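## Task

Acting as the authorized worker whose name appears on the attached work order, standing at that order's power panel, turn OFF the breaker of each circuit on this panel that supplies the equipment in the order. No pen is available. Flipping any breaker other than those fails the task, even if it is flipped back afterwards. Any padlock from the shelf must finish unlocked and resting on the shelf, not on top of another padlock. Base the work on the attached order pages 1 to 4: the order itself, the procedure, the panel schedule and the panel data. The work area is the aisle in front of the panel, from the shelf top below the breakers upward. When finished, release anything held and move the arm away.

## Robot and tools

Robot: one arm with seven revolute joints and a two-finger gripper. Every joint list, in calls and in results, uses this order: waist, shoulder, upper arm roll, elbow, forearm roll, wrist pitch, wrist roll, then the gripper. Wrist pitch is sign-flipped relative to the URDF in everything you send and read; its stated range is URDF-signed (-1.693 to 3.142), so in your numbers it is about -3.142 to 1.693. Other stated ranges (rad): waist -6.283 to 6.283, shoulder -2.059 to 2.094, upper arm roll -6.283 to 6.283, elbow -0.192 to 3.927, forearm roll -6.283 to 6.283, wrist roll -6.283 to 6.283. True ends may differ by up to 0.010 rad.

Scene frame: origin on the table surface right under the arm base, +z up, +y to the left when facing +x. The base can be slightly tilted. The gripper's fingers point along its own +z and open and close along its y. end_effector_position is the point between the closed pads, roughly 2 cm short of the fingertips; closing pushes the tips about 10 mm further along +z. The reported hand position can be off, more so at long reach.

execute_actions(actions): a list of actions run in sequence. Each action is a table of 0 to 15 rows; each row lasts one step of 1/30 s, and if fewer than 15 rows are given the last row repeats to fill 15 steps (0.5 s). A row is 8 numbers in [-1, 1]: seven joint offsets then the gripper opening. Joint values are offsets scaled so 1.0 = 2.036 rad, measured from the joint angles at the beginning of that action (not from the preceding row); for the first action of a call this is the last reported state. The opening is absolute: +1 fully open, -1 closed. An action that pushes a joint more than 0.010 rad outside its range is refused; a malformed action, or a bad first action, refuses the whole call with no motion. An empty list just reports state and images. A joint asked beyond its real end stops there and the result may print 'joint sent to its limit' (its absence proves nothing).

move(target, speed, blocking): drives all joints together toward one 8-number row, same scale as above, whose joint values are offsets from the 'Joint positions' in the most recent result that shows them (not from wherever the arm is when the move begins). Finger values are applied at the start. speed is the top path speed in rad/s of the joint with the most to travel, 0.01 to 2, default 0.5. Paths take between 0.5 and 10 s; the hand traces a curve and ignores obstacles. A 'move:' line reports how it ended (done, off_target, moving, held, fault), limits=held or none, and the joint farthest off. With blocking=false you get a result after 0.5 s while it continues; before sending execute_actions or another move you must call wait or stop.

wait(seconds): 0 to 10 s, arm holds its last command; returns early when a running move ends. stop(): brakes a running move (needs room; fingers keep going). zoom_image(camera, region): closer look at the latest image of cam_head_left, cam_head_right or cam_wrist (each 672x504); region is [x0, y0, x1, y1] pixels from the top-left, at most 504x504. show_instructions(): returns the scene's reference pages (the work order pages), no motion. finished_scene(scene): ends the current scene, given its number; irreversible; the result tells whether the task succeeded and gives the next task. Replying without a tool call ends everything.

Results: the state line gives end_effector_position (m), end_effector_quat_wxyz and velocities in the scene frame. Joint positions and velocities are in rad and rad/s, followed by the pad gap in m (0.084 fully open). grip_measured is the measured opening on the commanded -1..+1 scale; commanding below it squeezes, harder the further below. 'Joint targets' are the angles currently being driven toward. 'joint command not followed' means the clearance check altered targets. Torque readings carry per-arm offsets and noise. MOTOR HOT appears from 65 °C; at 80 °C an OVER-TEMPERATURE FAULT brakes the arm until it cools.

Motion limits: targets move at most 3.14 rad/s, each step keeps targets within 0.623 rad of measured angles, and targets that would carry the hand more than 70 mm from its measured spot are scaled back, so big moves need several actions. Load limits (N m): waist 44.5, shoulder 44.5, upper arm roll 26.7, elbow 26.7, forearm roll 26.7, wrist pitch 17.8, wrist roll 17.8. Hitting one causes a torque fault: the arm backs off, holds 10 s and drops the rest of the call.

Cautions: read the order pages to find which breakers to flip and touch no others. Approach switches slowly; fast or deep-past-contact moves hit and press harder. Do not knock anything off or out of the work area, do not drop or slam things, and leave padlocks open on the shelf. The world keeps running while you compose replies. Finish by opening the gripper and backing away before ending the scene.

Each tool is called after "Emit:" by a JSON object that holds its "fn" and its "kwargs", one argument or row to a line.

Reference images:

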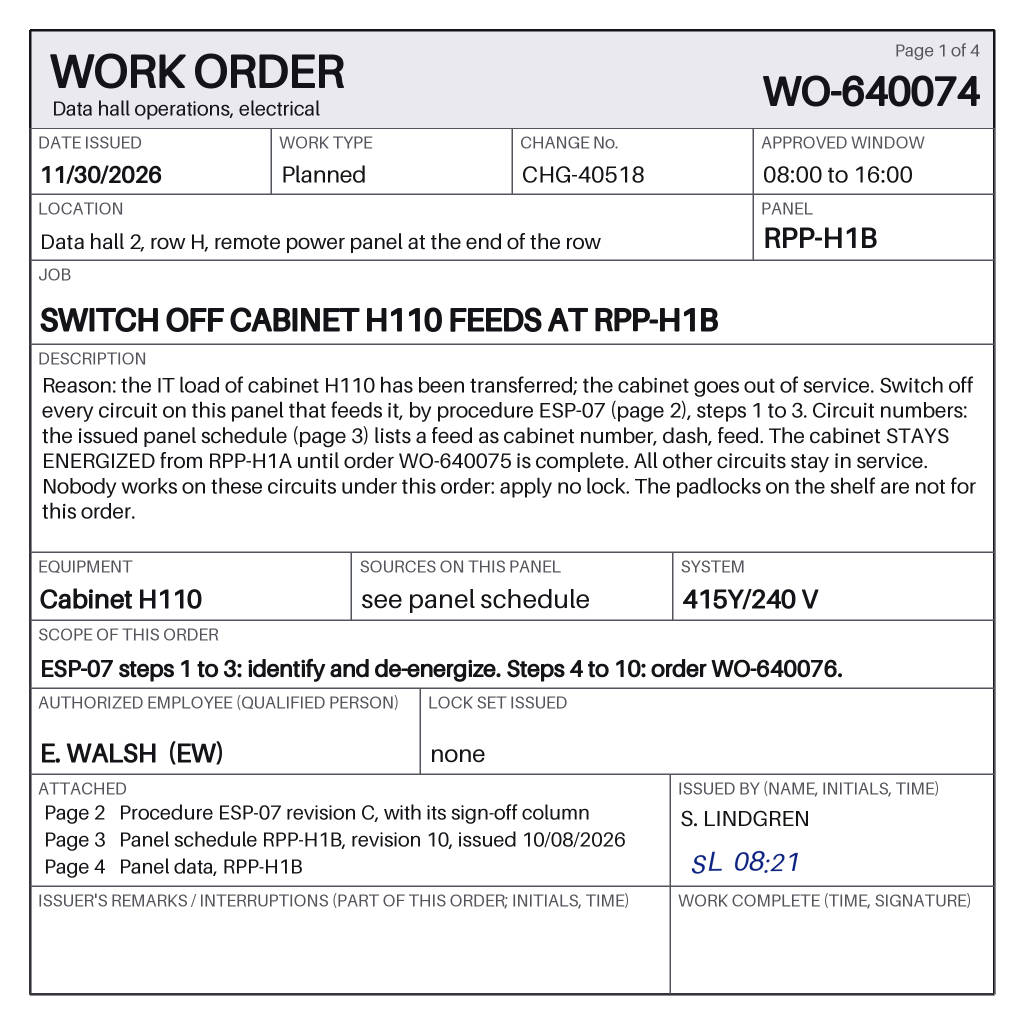

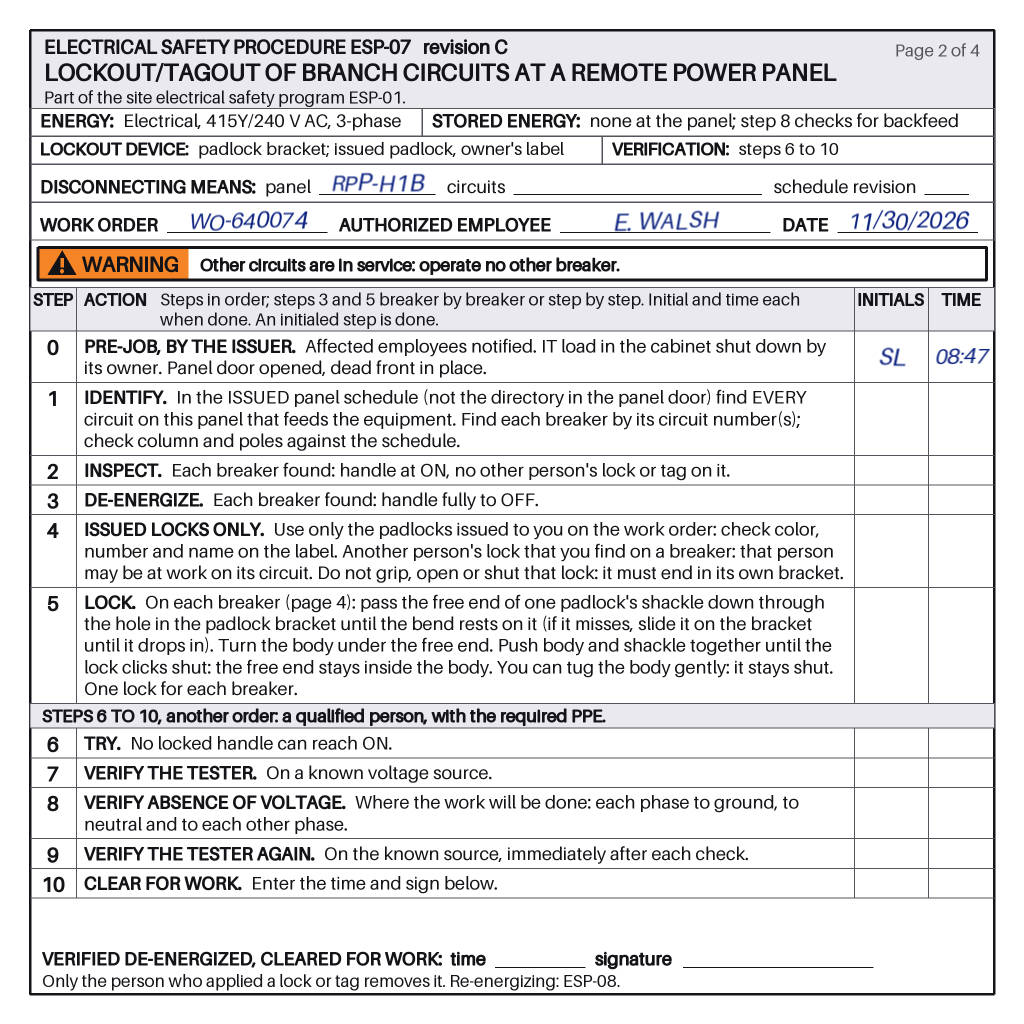

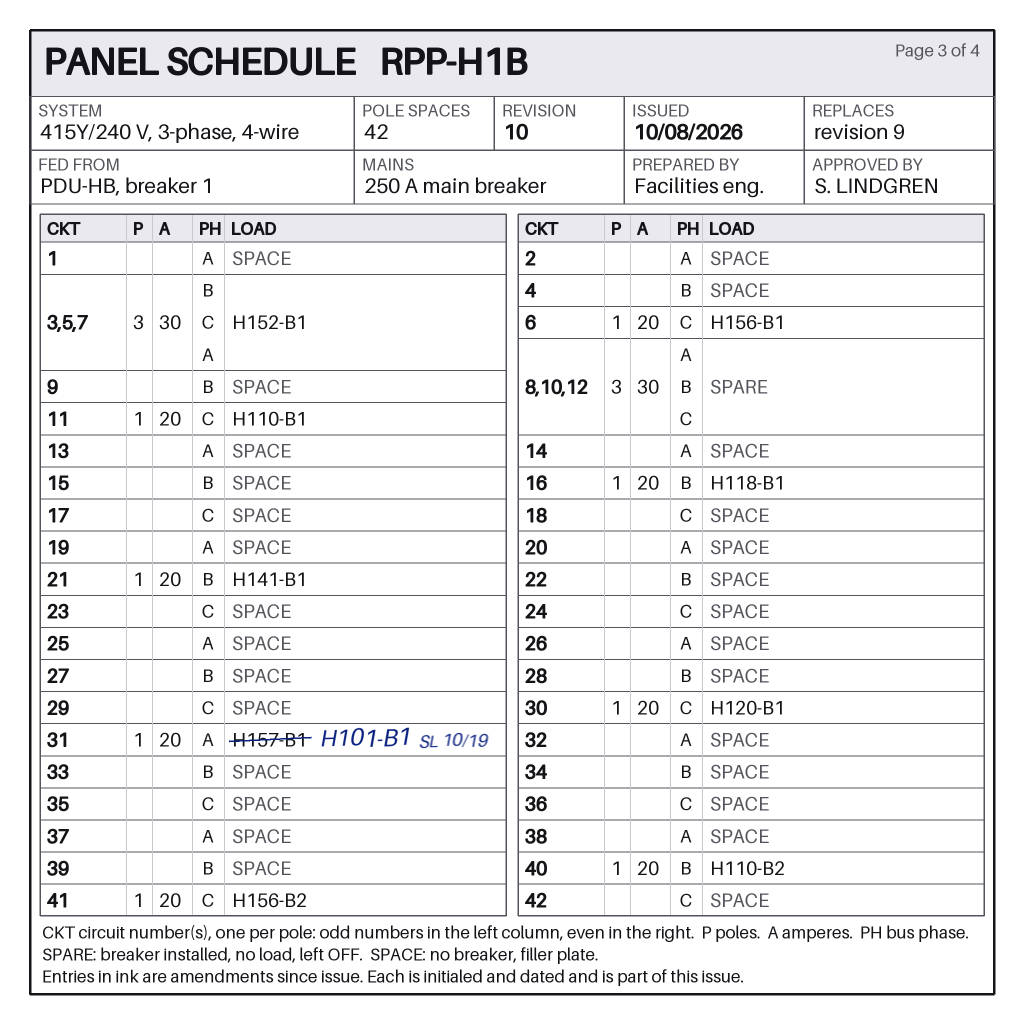

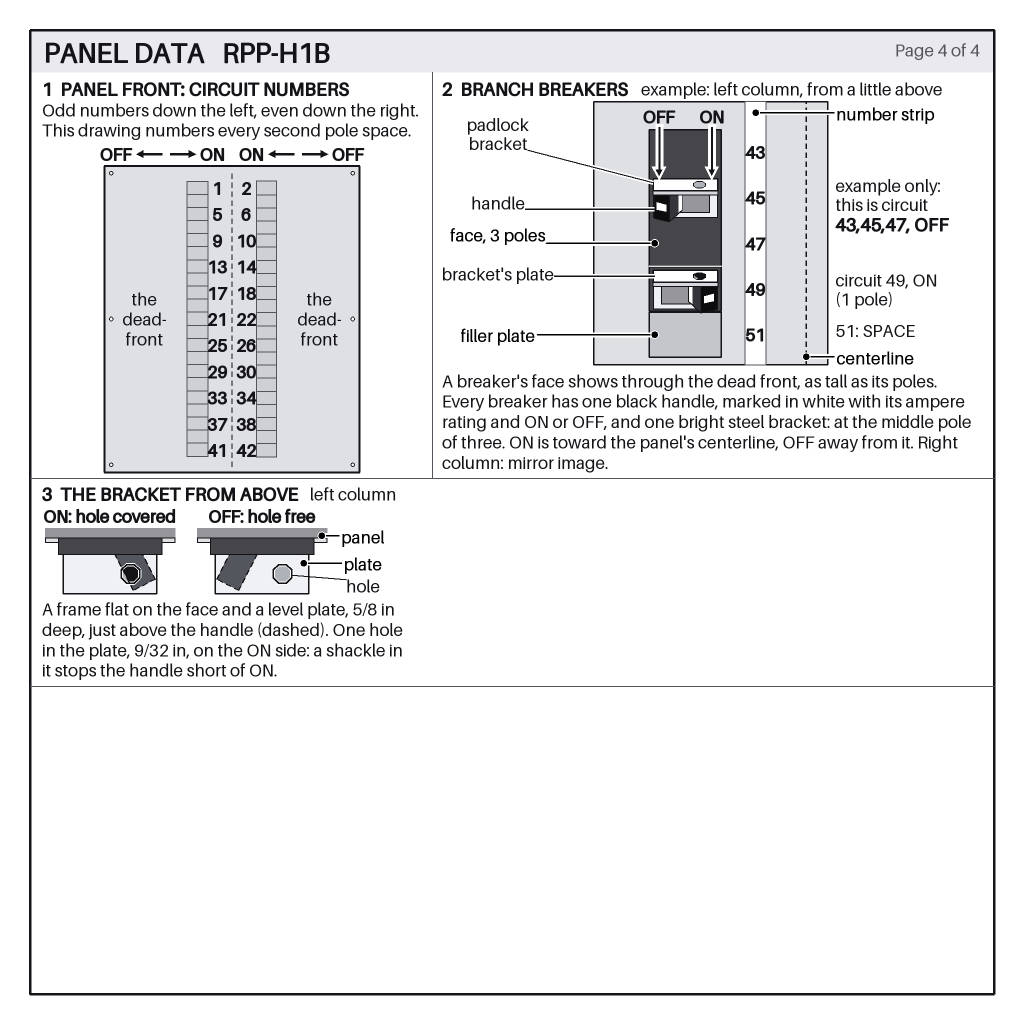

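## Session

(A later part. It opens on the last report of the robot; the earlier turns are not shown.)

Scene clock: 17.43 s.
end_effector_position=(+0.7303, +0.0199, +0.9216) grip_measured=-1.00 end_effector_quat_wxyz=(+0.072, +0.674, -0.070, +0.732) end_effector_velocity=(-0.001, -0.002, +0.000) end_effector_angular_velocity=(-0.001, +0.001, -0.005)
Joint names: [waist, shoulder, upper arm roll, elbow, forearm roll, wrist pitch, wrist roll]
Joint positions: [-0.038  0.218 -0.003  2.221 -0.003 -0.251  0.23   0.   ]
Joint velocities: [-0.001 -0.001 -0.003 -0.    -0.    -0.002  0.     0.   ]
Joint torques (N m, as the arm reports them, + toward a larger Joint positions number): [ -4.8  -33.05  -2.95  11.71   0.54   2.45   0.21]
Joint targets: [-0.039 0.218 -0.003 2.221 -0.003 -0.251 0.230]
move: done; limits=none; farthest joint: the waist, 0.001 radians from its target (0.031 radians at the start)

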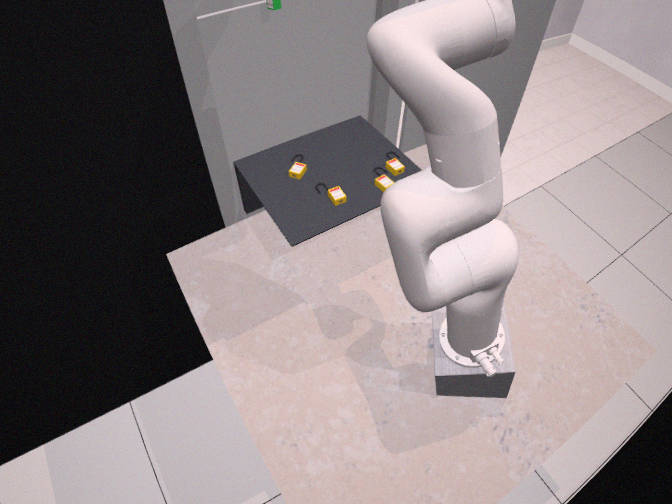

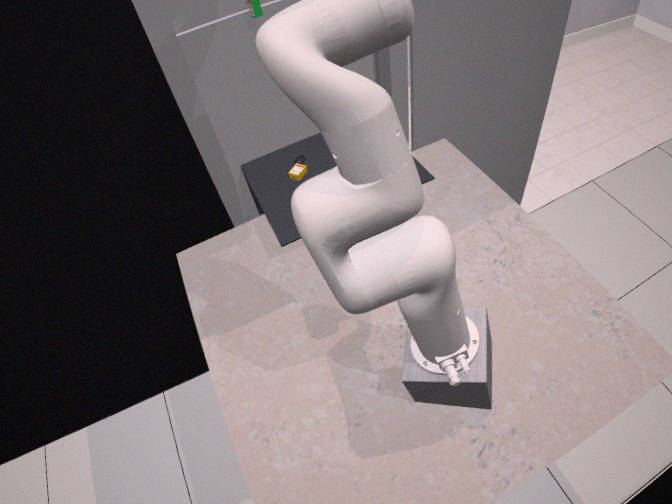

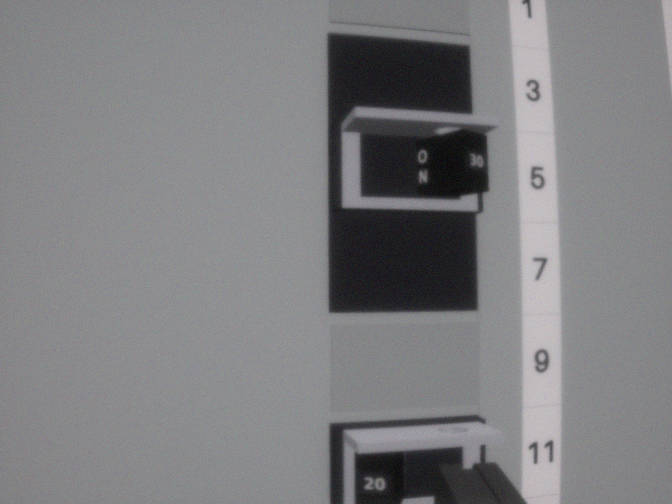

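Emit:
{"fn": "move", "kwargs": {
  "target": [0,-0.1365,0,-0.182,0,0.025,0,-1],
  "speed": 0.4
}}

Emit:
{"fn": "move", "kwargs": {
  "target": [0,-0.103,0,-0.221,0,0.098,0,-1],
  "speed": 0.6
}}

Emit:
{"fn": "move", "kwargs": {
  "target": [0.005,0.1557,0,-0.2117,0,0.3685,-0.004,-1],
  "speed": 0.7
}}

Scene clock: 20.23 s.
end_effector_position=(+0.6736, +0.0298, +0.9118) grip_measured=-1.00 end_effector_quat_wxyz=(+0.074, +0.688, -0.075, +0.718) end_effector_velocity=(-0.002, +0.001, +0.002) end_effector_angular_velocity=(-0.001, -0.004, +0.001)
Joint names: [waist, shoulder, upper arm roll, elbow, forearm roll, wrist pitch, wrist roll]
Joint positions: [-0.038 -0.059 -0.003  1.851 -0.003 -0.2    0.23   0.   ]
Joint velocities: [-0.    -0.005  0.    -0.002 -0.     0.002 -0.     0.   ]
Joint torques (N m, as the arm reports them, + toward a larger Joint positions number): [ -3.67 -25.66  -3.72  12.51   0.8    2.65   0.05]
Joint targets: [-0.038 -0.060 -0.003 1.850 -0.003 -0.200 0.230]
move: done; limits=none; farthest joint: the waist, 0.000 radians from its target (0.001 radians at the start)

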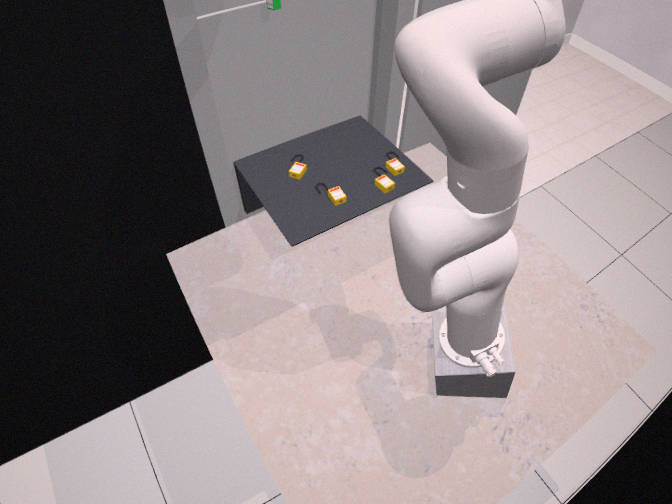

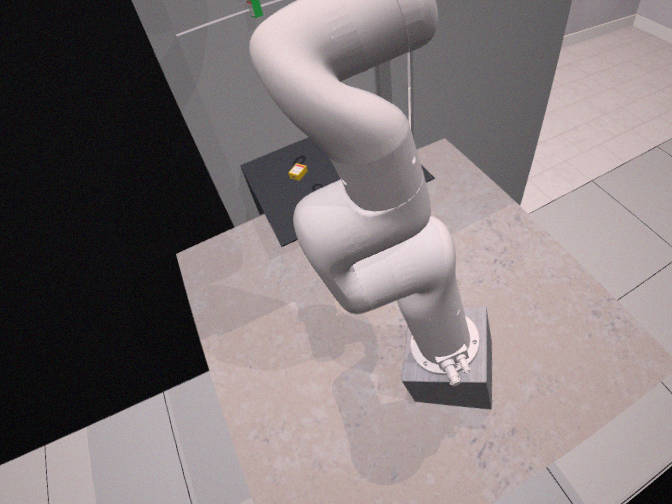

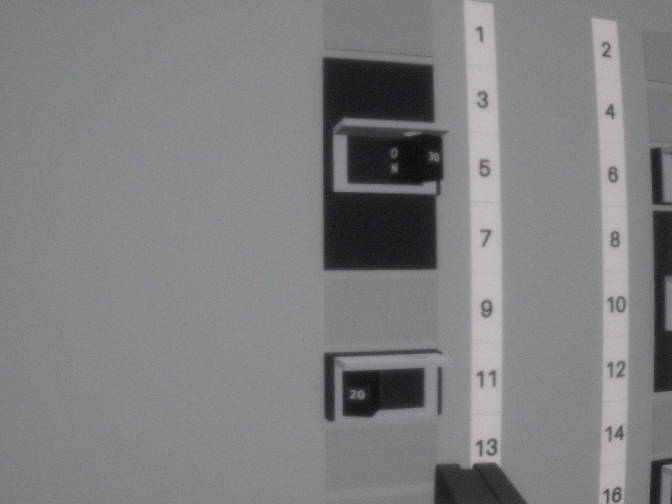

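Scene clock: 21.67 s.
end_effector_position=(+0.6403, +0.0186, +0.8313) grip_measured=-1.00 end_effector_quat_wxyz=(+0.075, +0.702, -0.080, +0.704) end_effector_velocity=(+0.000, +0.000, -0.001) end_effector_angular_velocity=(+0.000, +0.001, +0.001)
Joint names: [waist, shoulder, upper arm roll, elbow, forearm roll, wrist pitch, wrist roll]
Joint positions: [-0.038 -0.269 -0.003  1.401 -0.003 -0.001  0.23   0.   ]
Joint velocities: [ 0.001 -0.    -0.    -0.002 -0.     0.001  0.     0.   ]
Joint torques (N m, as the arm reports them, + toward a larger Joint positions number): [ -2.51 -21.62  -4.04  13.53   0.86   2.8    0.34]
Joint targets: [-0.038 -0.269 -0.003 1.401 -0.003 -0.001 0.230]
move: done; limits=none; farthest joint: the wrist pitch, 0.001 radians from its target (0.200 radians at the start)

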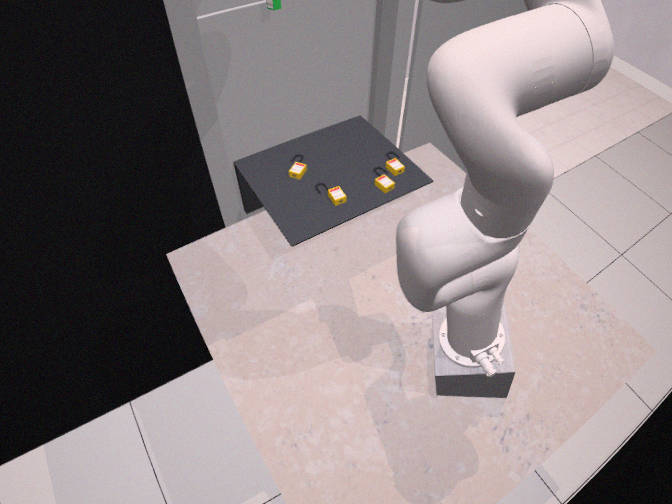

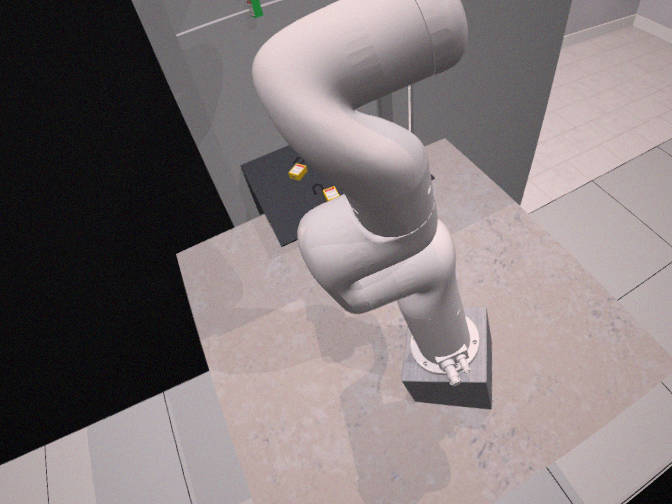

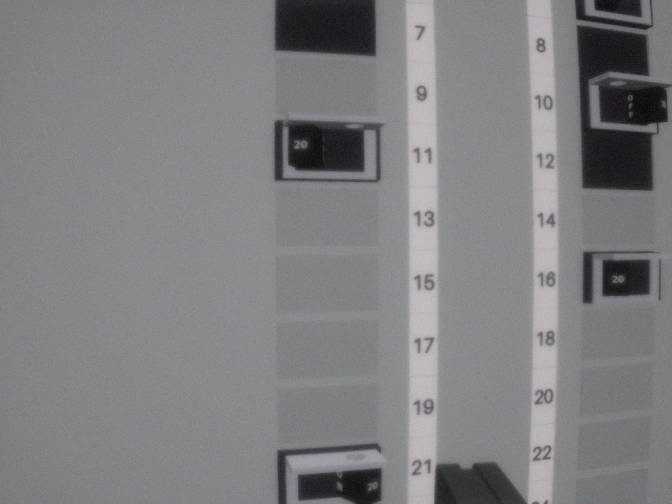

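Scene clock: 23.43 s.
end_effector_position=(+0.6821, -0.0439, +0.5683) grip_measured=-1.00 end_effector_quat_wxyz=(+0.073, +0.703, -0.073, +0.704) end_effector_velocity=(-0.000, -0.000, -0.003) end_effector_angular_velocity=(+0.001, +0.003, -0.000)
Joint names: [waist, shoulder, upper arm roll, elbow, forearm roll, wrist pitch, wrist roll]
Joint positions: [-0.028  0.048 -0.003  0.97  -0.003  0.749  0.222  0.   ]
Joint velocities: [ 0.001  0.003 -0.    -0.003  0.     0.002  0.     0.   ]
Joint torques (N m, as the arm reports them, + toward a larger Joint positions number): [ -4.61 -29.68  -4.18  12.82   1.12   2.64   0.33]
Joint targets: [-0.028 0.048 -0.003 0.970 -0.003 0.749 0.222]
move: done; limits=none; farthest joint: the waist, 0.000 radians from its target (0.010 radians at the start)

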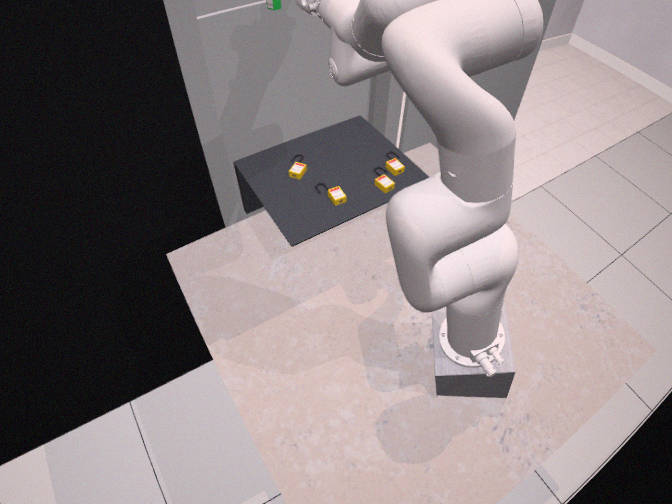

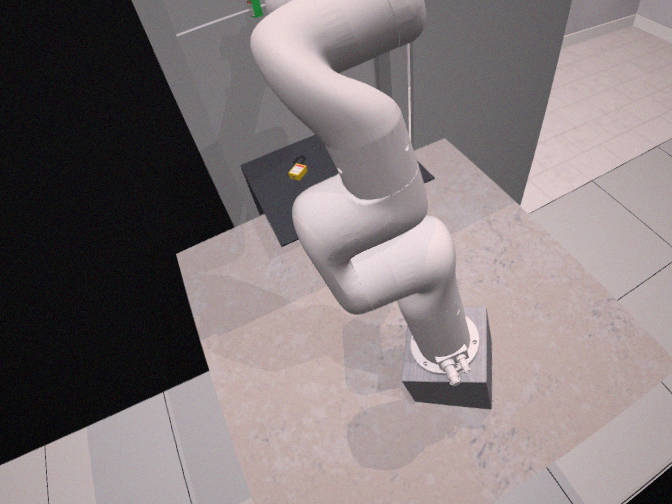

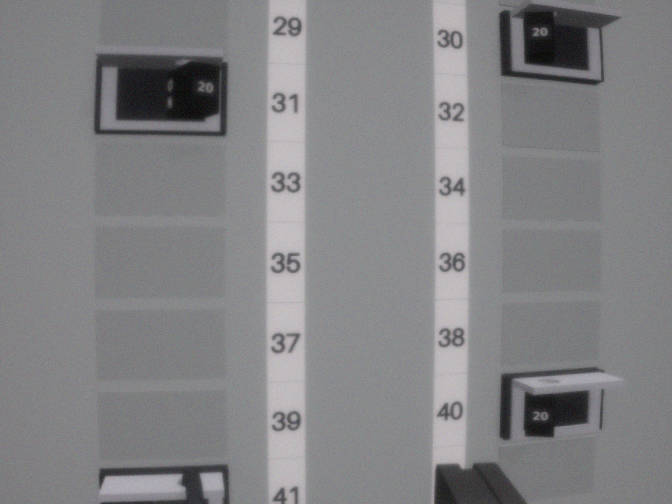

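Emit:
{"fn": "move", "kwargs": {
  "target": [0.0015,0.0702,0,0.0977,0,-0.0275,0,-1],
  "speed": 0.18
}}

Scene clock: 25.27 s.
end_effector_position=(+0.7300, -0.0517, +0.5688) grip_measured=-1.00 end_effector_quat_wxyz=(+0.072, +0.703, -0.072, +0.704) end_effector_velocity=(+0.001, +0.000, -0.000) end_effector_angular_velocity=(-0.000, -0.000, +0.001)
Joint names: [waist, shoulder, upper arm roll, elbow, forearm roll, wrist pitch, wrist roll]
Joint positions: [-0.025  0.19  -0.003  1.169 -0.003  0.693  0.222  0.   ]
Joint velocities: [ 0.001  0.002 -0.     0.002 -0.     0.001 -0.     0.   ]
Joint torques (N m, as the arm reports them, + toward a larger Joint positions number): [ -5.75 -34.38  -4.15  13.11   1.16   2.75   0.3 ]
Joint targets: [-0.025 0.191 -0.003 1.169 -0.003 0.693 0.222]
move: done; limits=none; farthest joint: the shoulder, 0.001 radians from its target (0.143 radians at the start)

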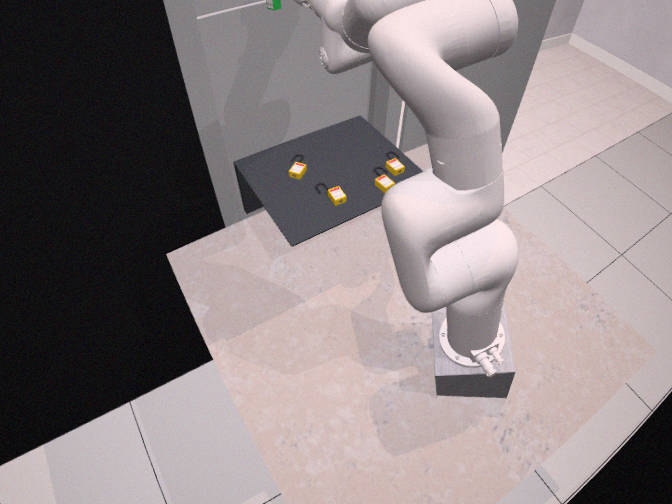

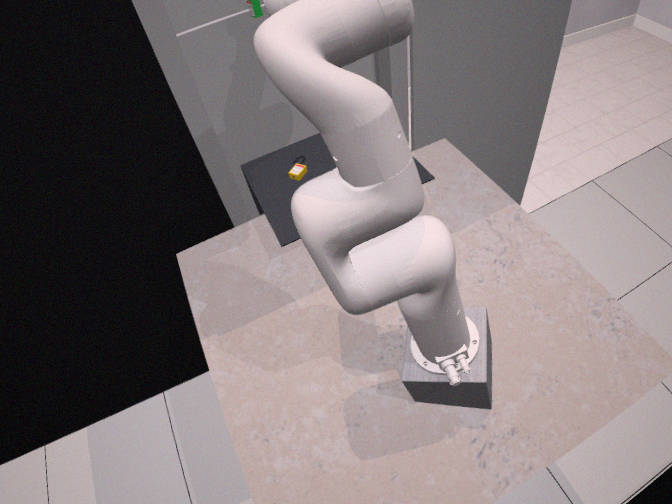

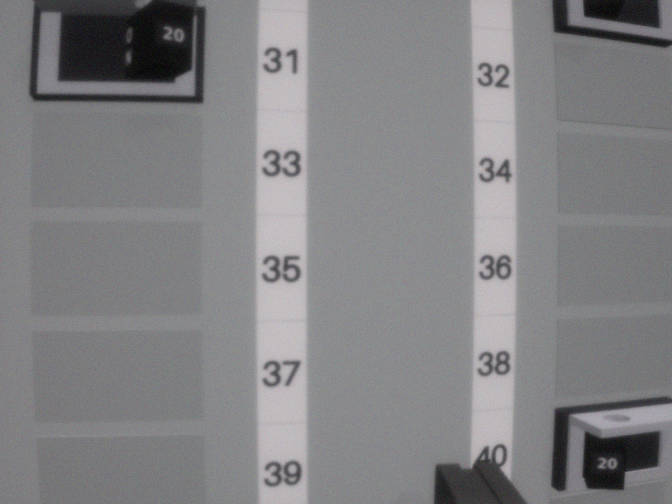

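Emit:
{"fn": "move", "kwargs": {
  "target": [-0.023,0.0213,0,0.019,0,0.002,0,-1],
  "speed": 0.035
}}

Scene clock: 27.03 s.
end_effector_position=(+0.7338, -0.0820, +0.5685) grip_measured=-1.00 end_effector_quat_wxyz=(+0.088, +0.698, -0.083, +0.706) end_effector_velocity=(+0.000, -0.002, -0.001) end_effector_angular_velocity=(+0.000, +0.003, -0.003)
Joint names: [waist, shoulder, upper arm roll, elbow, forearm roll, wrist pitch, wrist roll]
Joint positions: [-0.069  0.233  0.     1.208 -0.004  0.698  0.222  0.   ]
Joint velocities: [-0.001  0.002 -0.001  0.001  0.    -0.003  0.     0.   ]
Joint torques (N m, as the arm reports them, + toward a larger Joint positions number): [-15.92 -31.6  -11.17  12.08   5.1    1.36   0.26]
Joint targets: [-0.072 0.234 -0.003 1.208 -0.003 0.697 0.222]
move: done; limits=none; farthest joint: the waist, 0.003 radians from its target (0.047 radians at the start)

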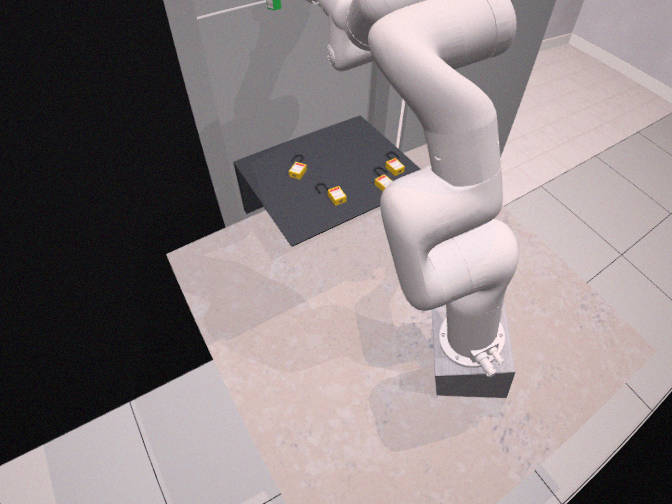

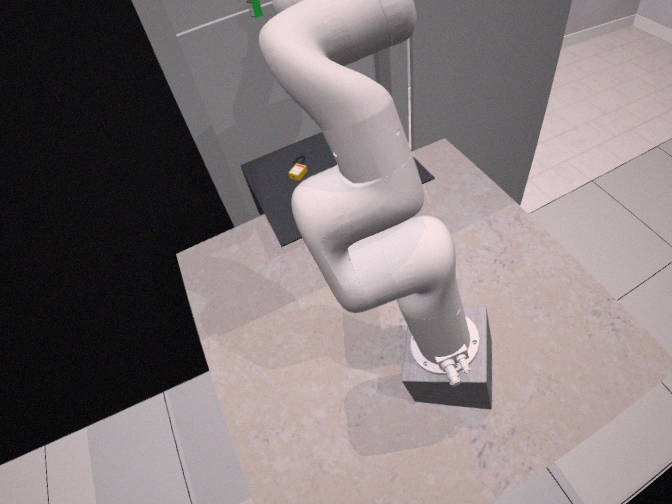

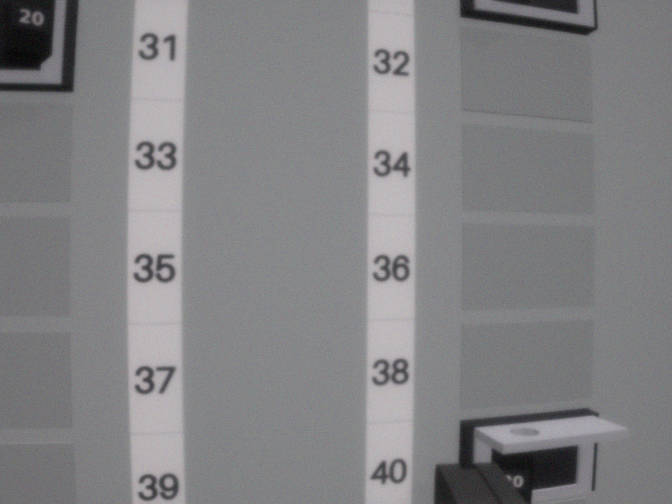

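Emit:
{"fn": "move", "kwargs": {
  "target": [-0.008,0.004,-0.0015,0.002,0.0005,0.0015,0,-1],
  "speed": 0.025
}}

Scene clock: 28.00 s.
end_effector_position=(+0.7317, -0.0961, +0.5688) grip_measured=-1.00 end_effector_quat_wxyz=(+0.096, +0.696, -0.090, +0.706) end_effector_velocity=(+0.001, +0.002, +0.001) end_effector_angular_velocity=(-0.000, -0.001, +0.005)
Joint names: [waist, shoulder, upper arm roll, elbow, forearm roll, wrist pitch, wrist roll]
Joint positions: [-0.086  0.241 -0.003  1.212 -0.003  0.701  0.222  0.   ]
Joint velocities: [-0.001  0.     0.005  0.002 -0.001  0.    -0.     0.   ]
Joint torques (N m, as the arm reports them, + toward a larger Joint positions number): [ -6.3  -35.28  -4.26  12.96   1.08   2.55   0.16]
Joint targets: [-0.085 0.241 -0.003 1.212 -0.003 0.701 0.222]
move: done; limits=none; farthest joint: the waist, 0.000 radians from its target (0.016 radians at the start)

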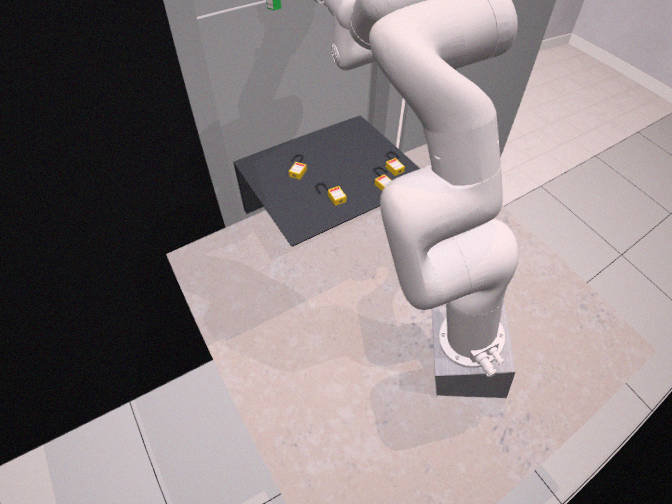

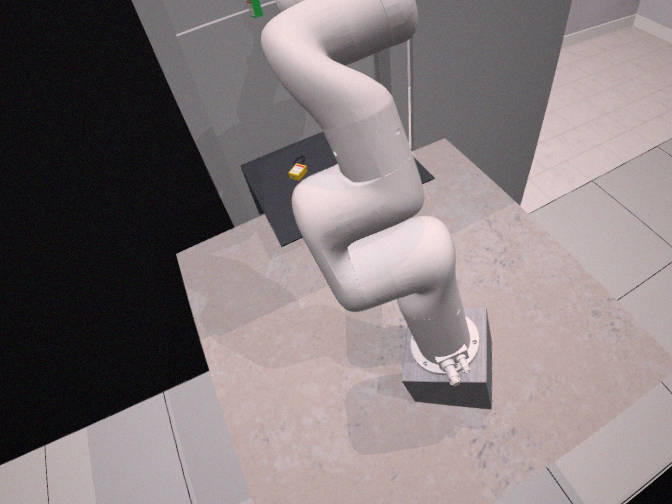

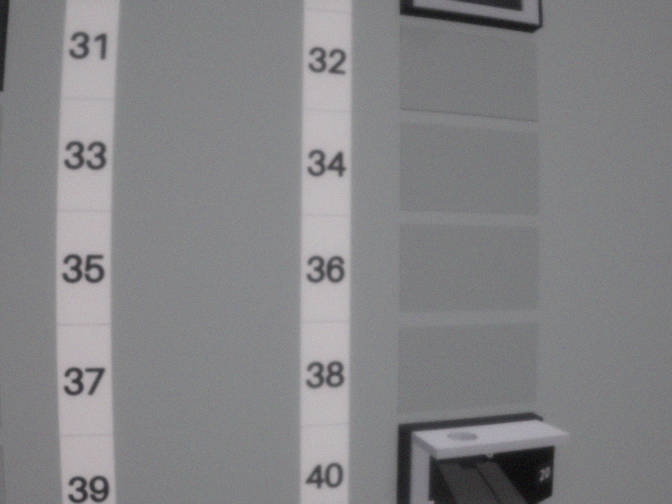

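Emit:
{"fn": "move", "kwargs": {
  "target": [0,-0.25,0,-0.37,0,0.12,0,-1],
  "speed": 0.6
}}

Scene clock: 30.00 s.
end_effector_position=(+0.5442, -0.0527, +0.5353) grip_measured=-1.00 end_effector_quat_wxyz=(+0.095, +0.696, -0.090, +0.706) end_effector_velocity=(-0.001, +0.001, -0.001) end_effector_angular_velocity=(+0.000, +0.001, +0.003)
Joint names: [waist, shoulder, upper arm roll, elbow, forearm roll, wrist pitch, wrist roll]
Joint positions: [-0.086 -0.268 -0.003  0.459 -0.003  0.945  0.222  0.   ]
Joint velocities: [ 0.002 -0.002  0.    -0.003 -0.     0.001  0.     0.   ]
Joint torques (N m, as the arm reports them, + toward a larger Joint positions number): [ -2.51 -18.39  -3.28  11.56   0.85   2.77   0.19]
Joint targets: [-0.086 -0.268 -0.003 0.459 -0.003 0.945 0.222]
move: done; limits=none; farthest joint: the waist, 0.000 radians from its target (0.000 radians at the start)

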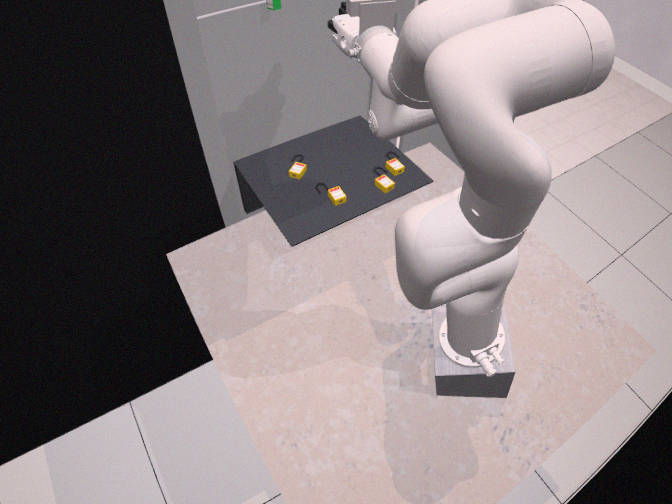

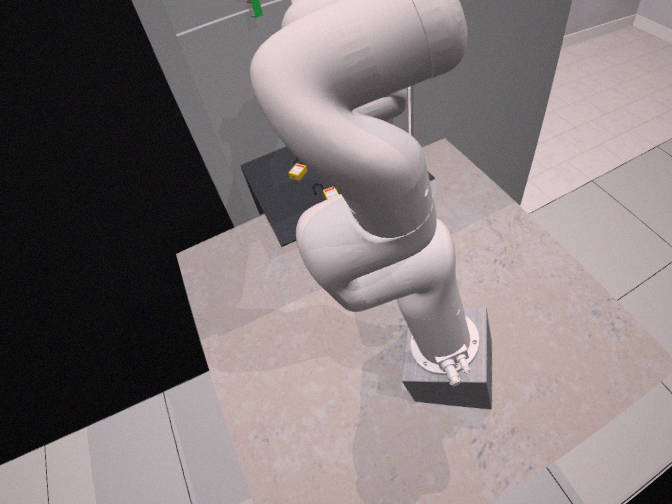

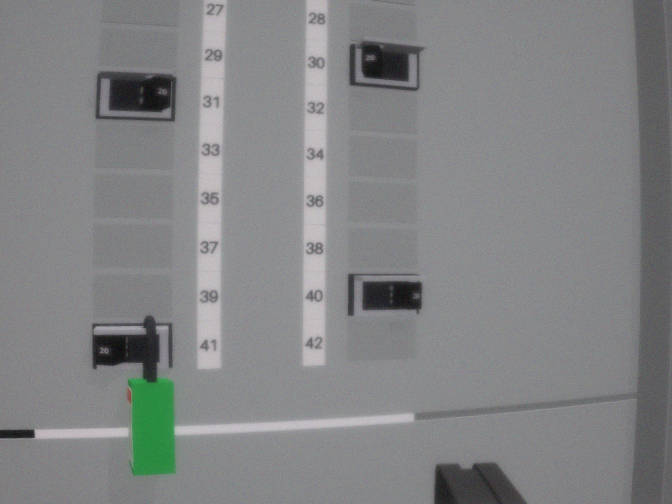

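Emit:
{"fn": "finished_scene", "kwargs": {
  "scene": 1
}}

The scene is finished: the task was done.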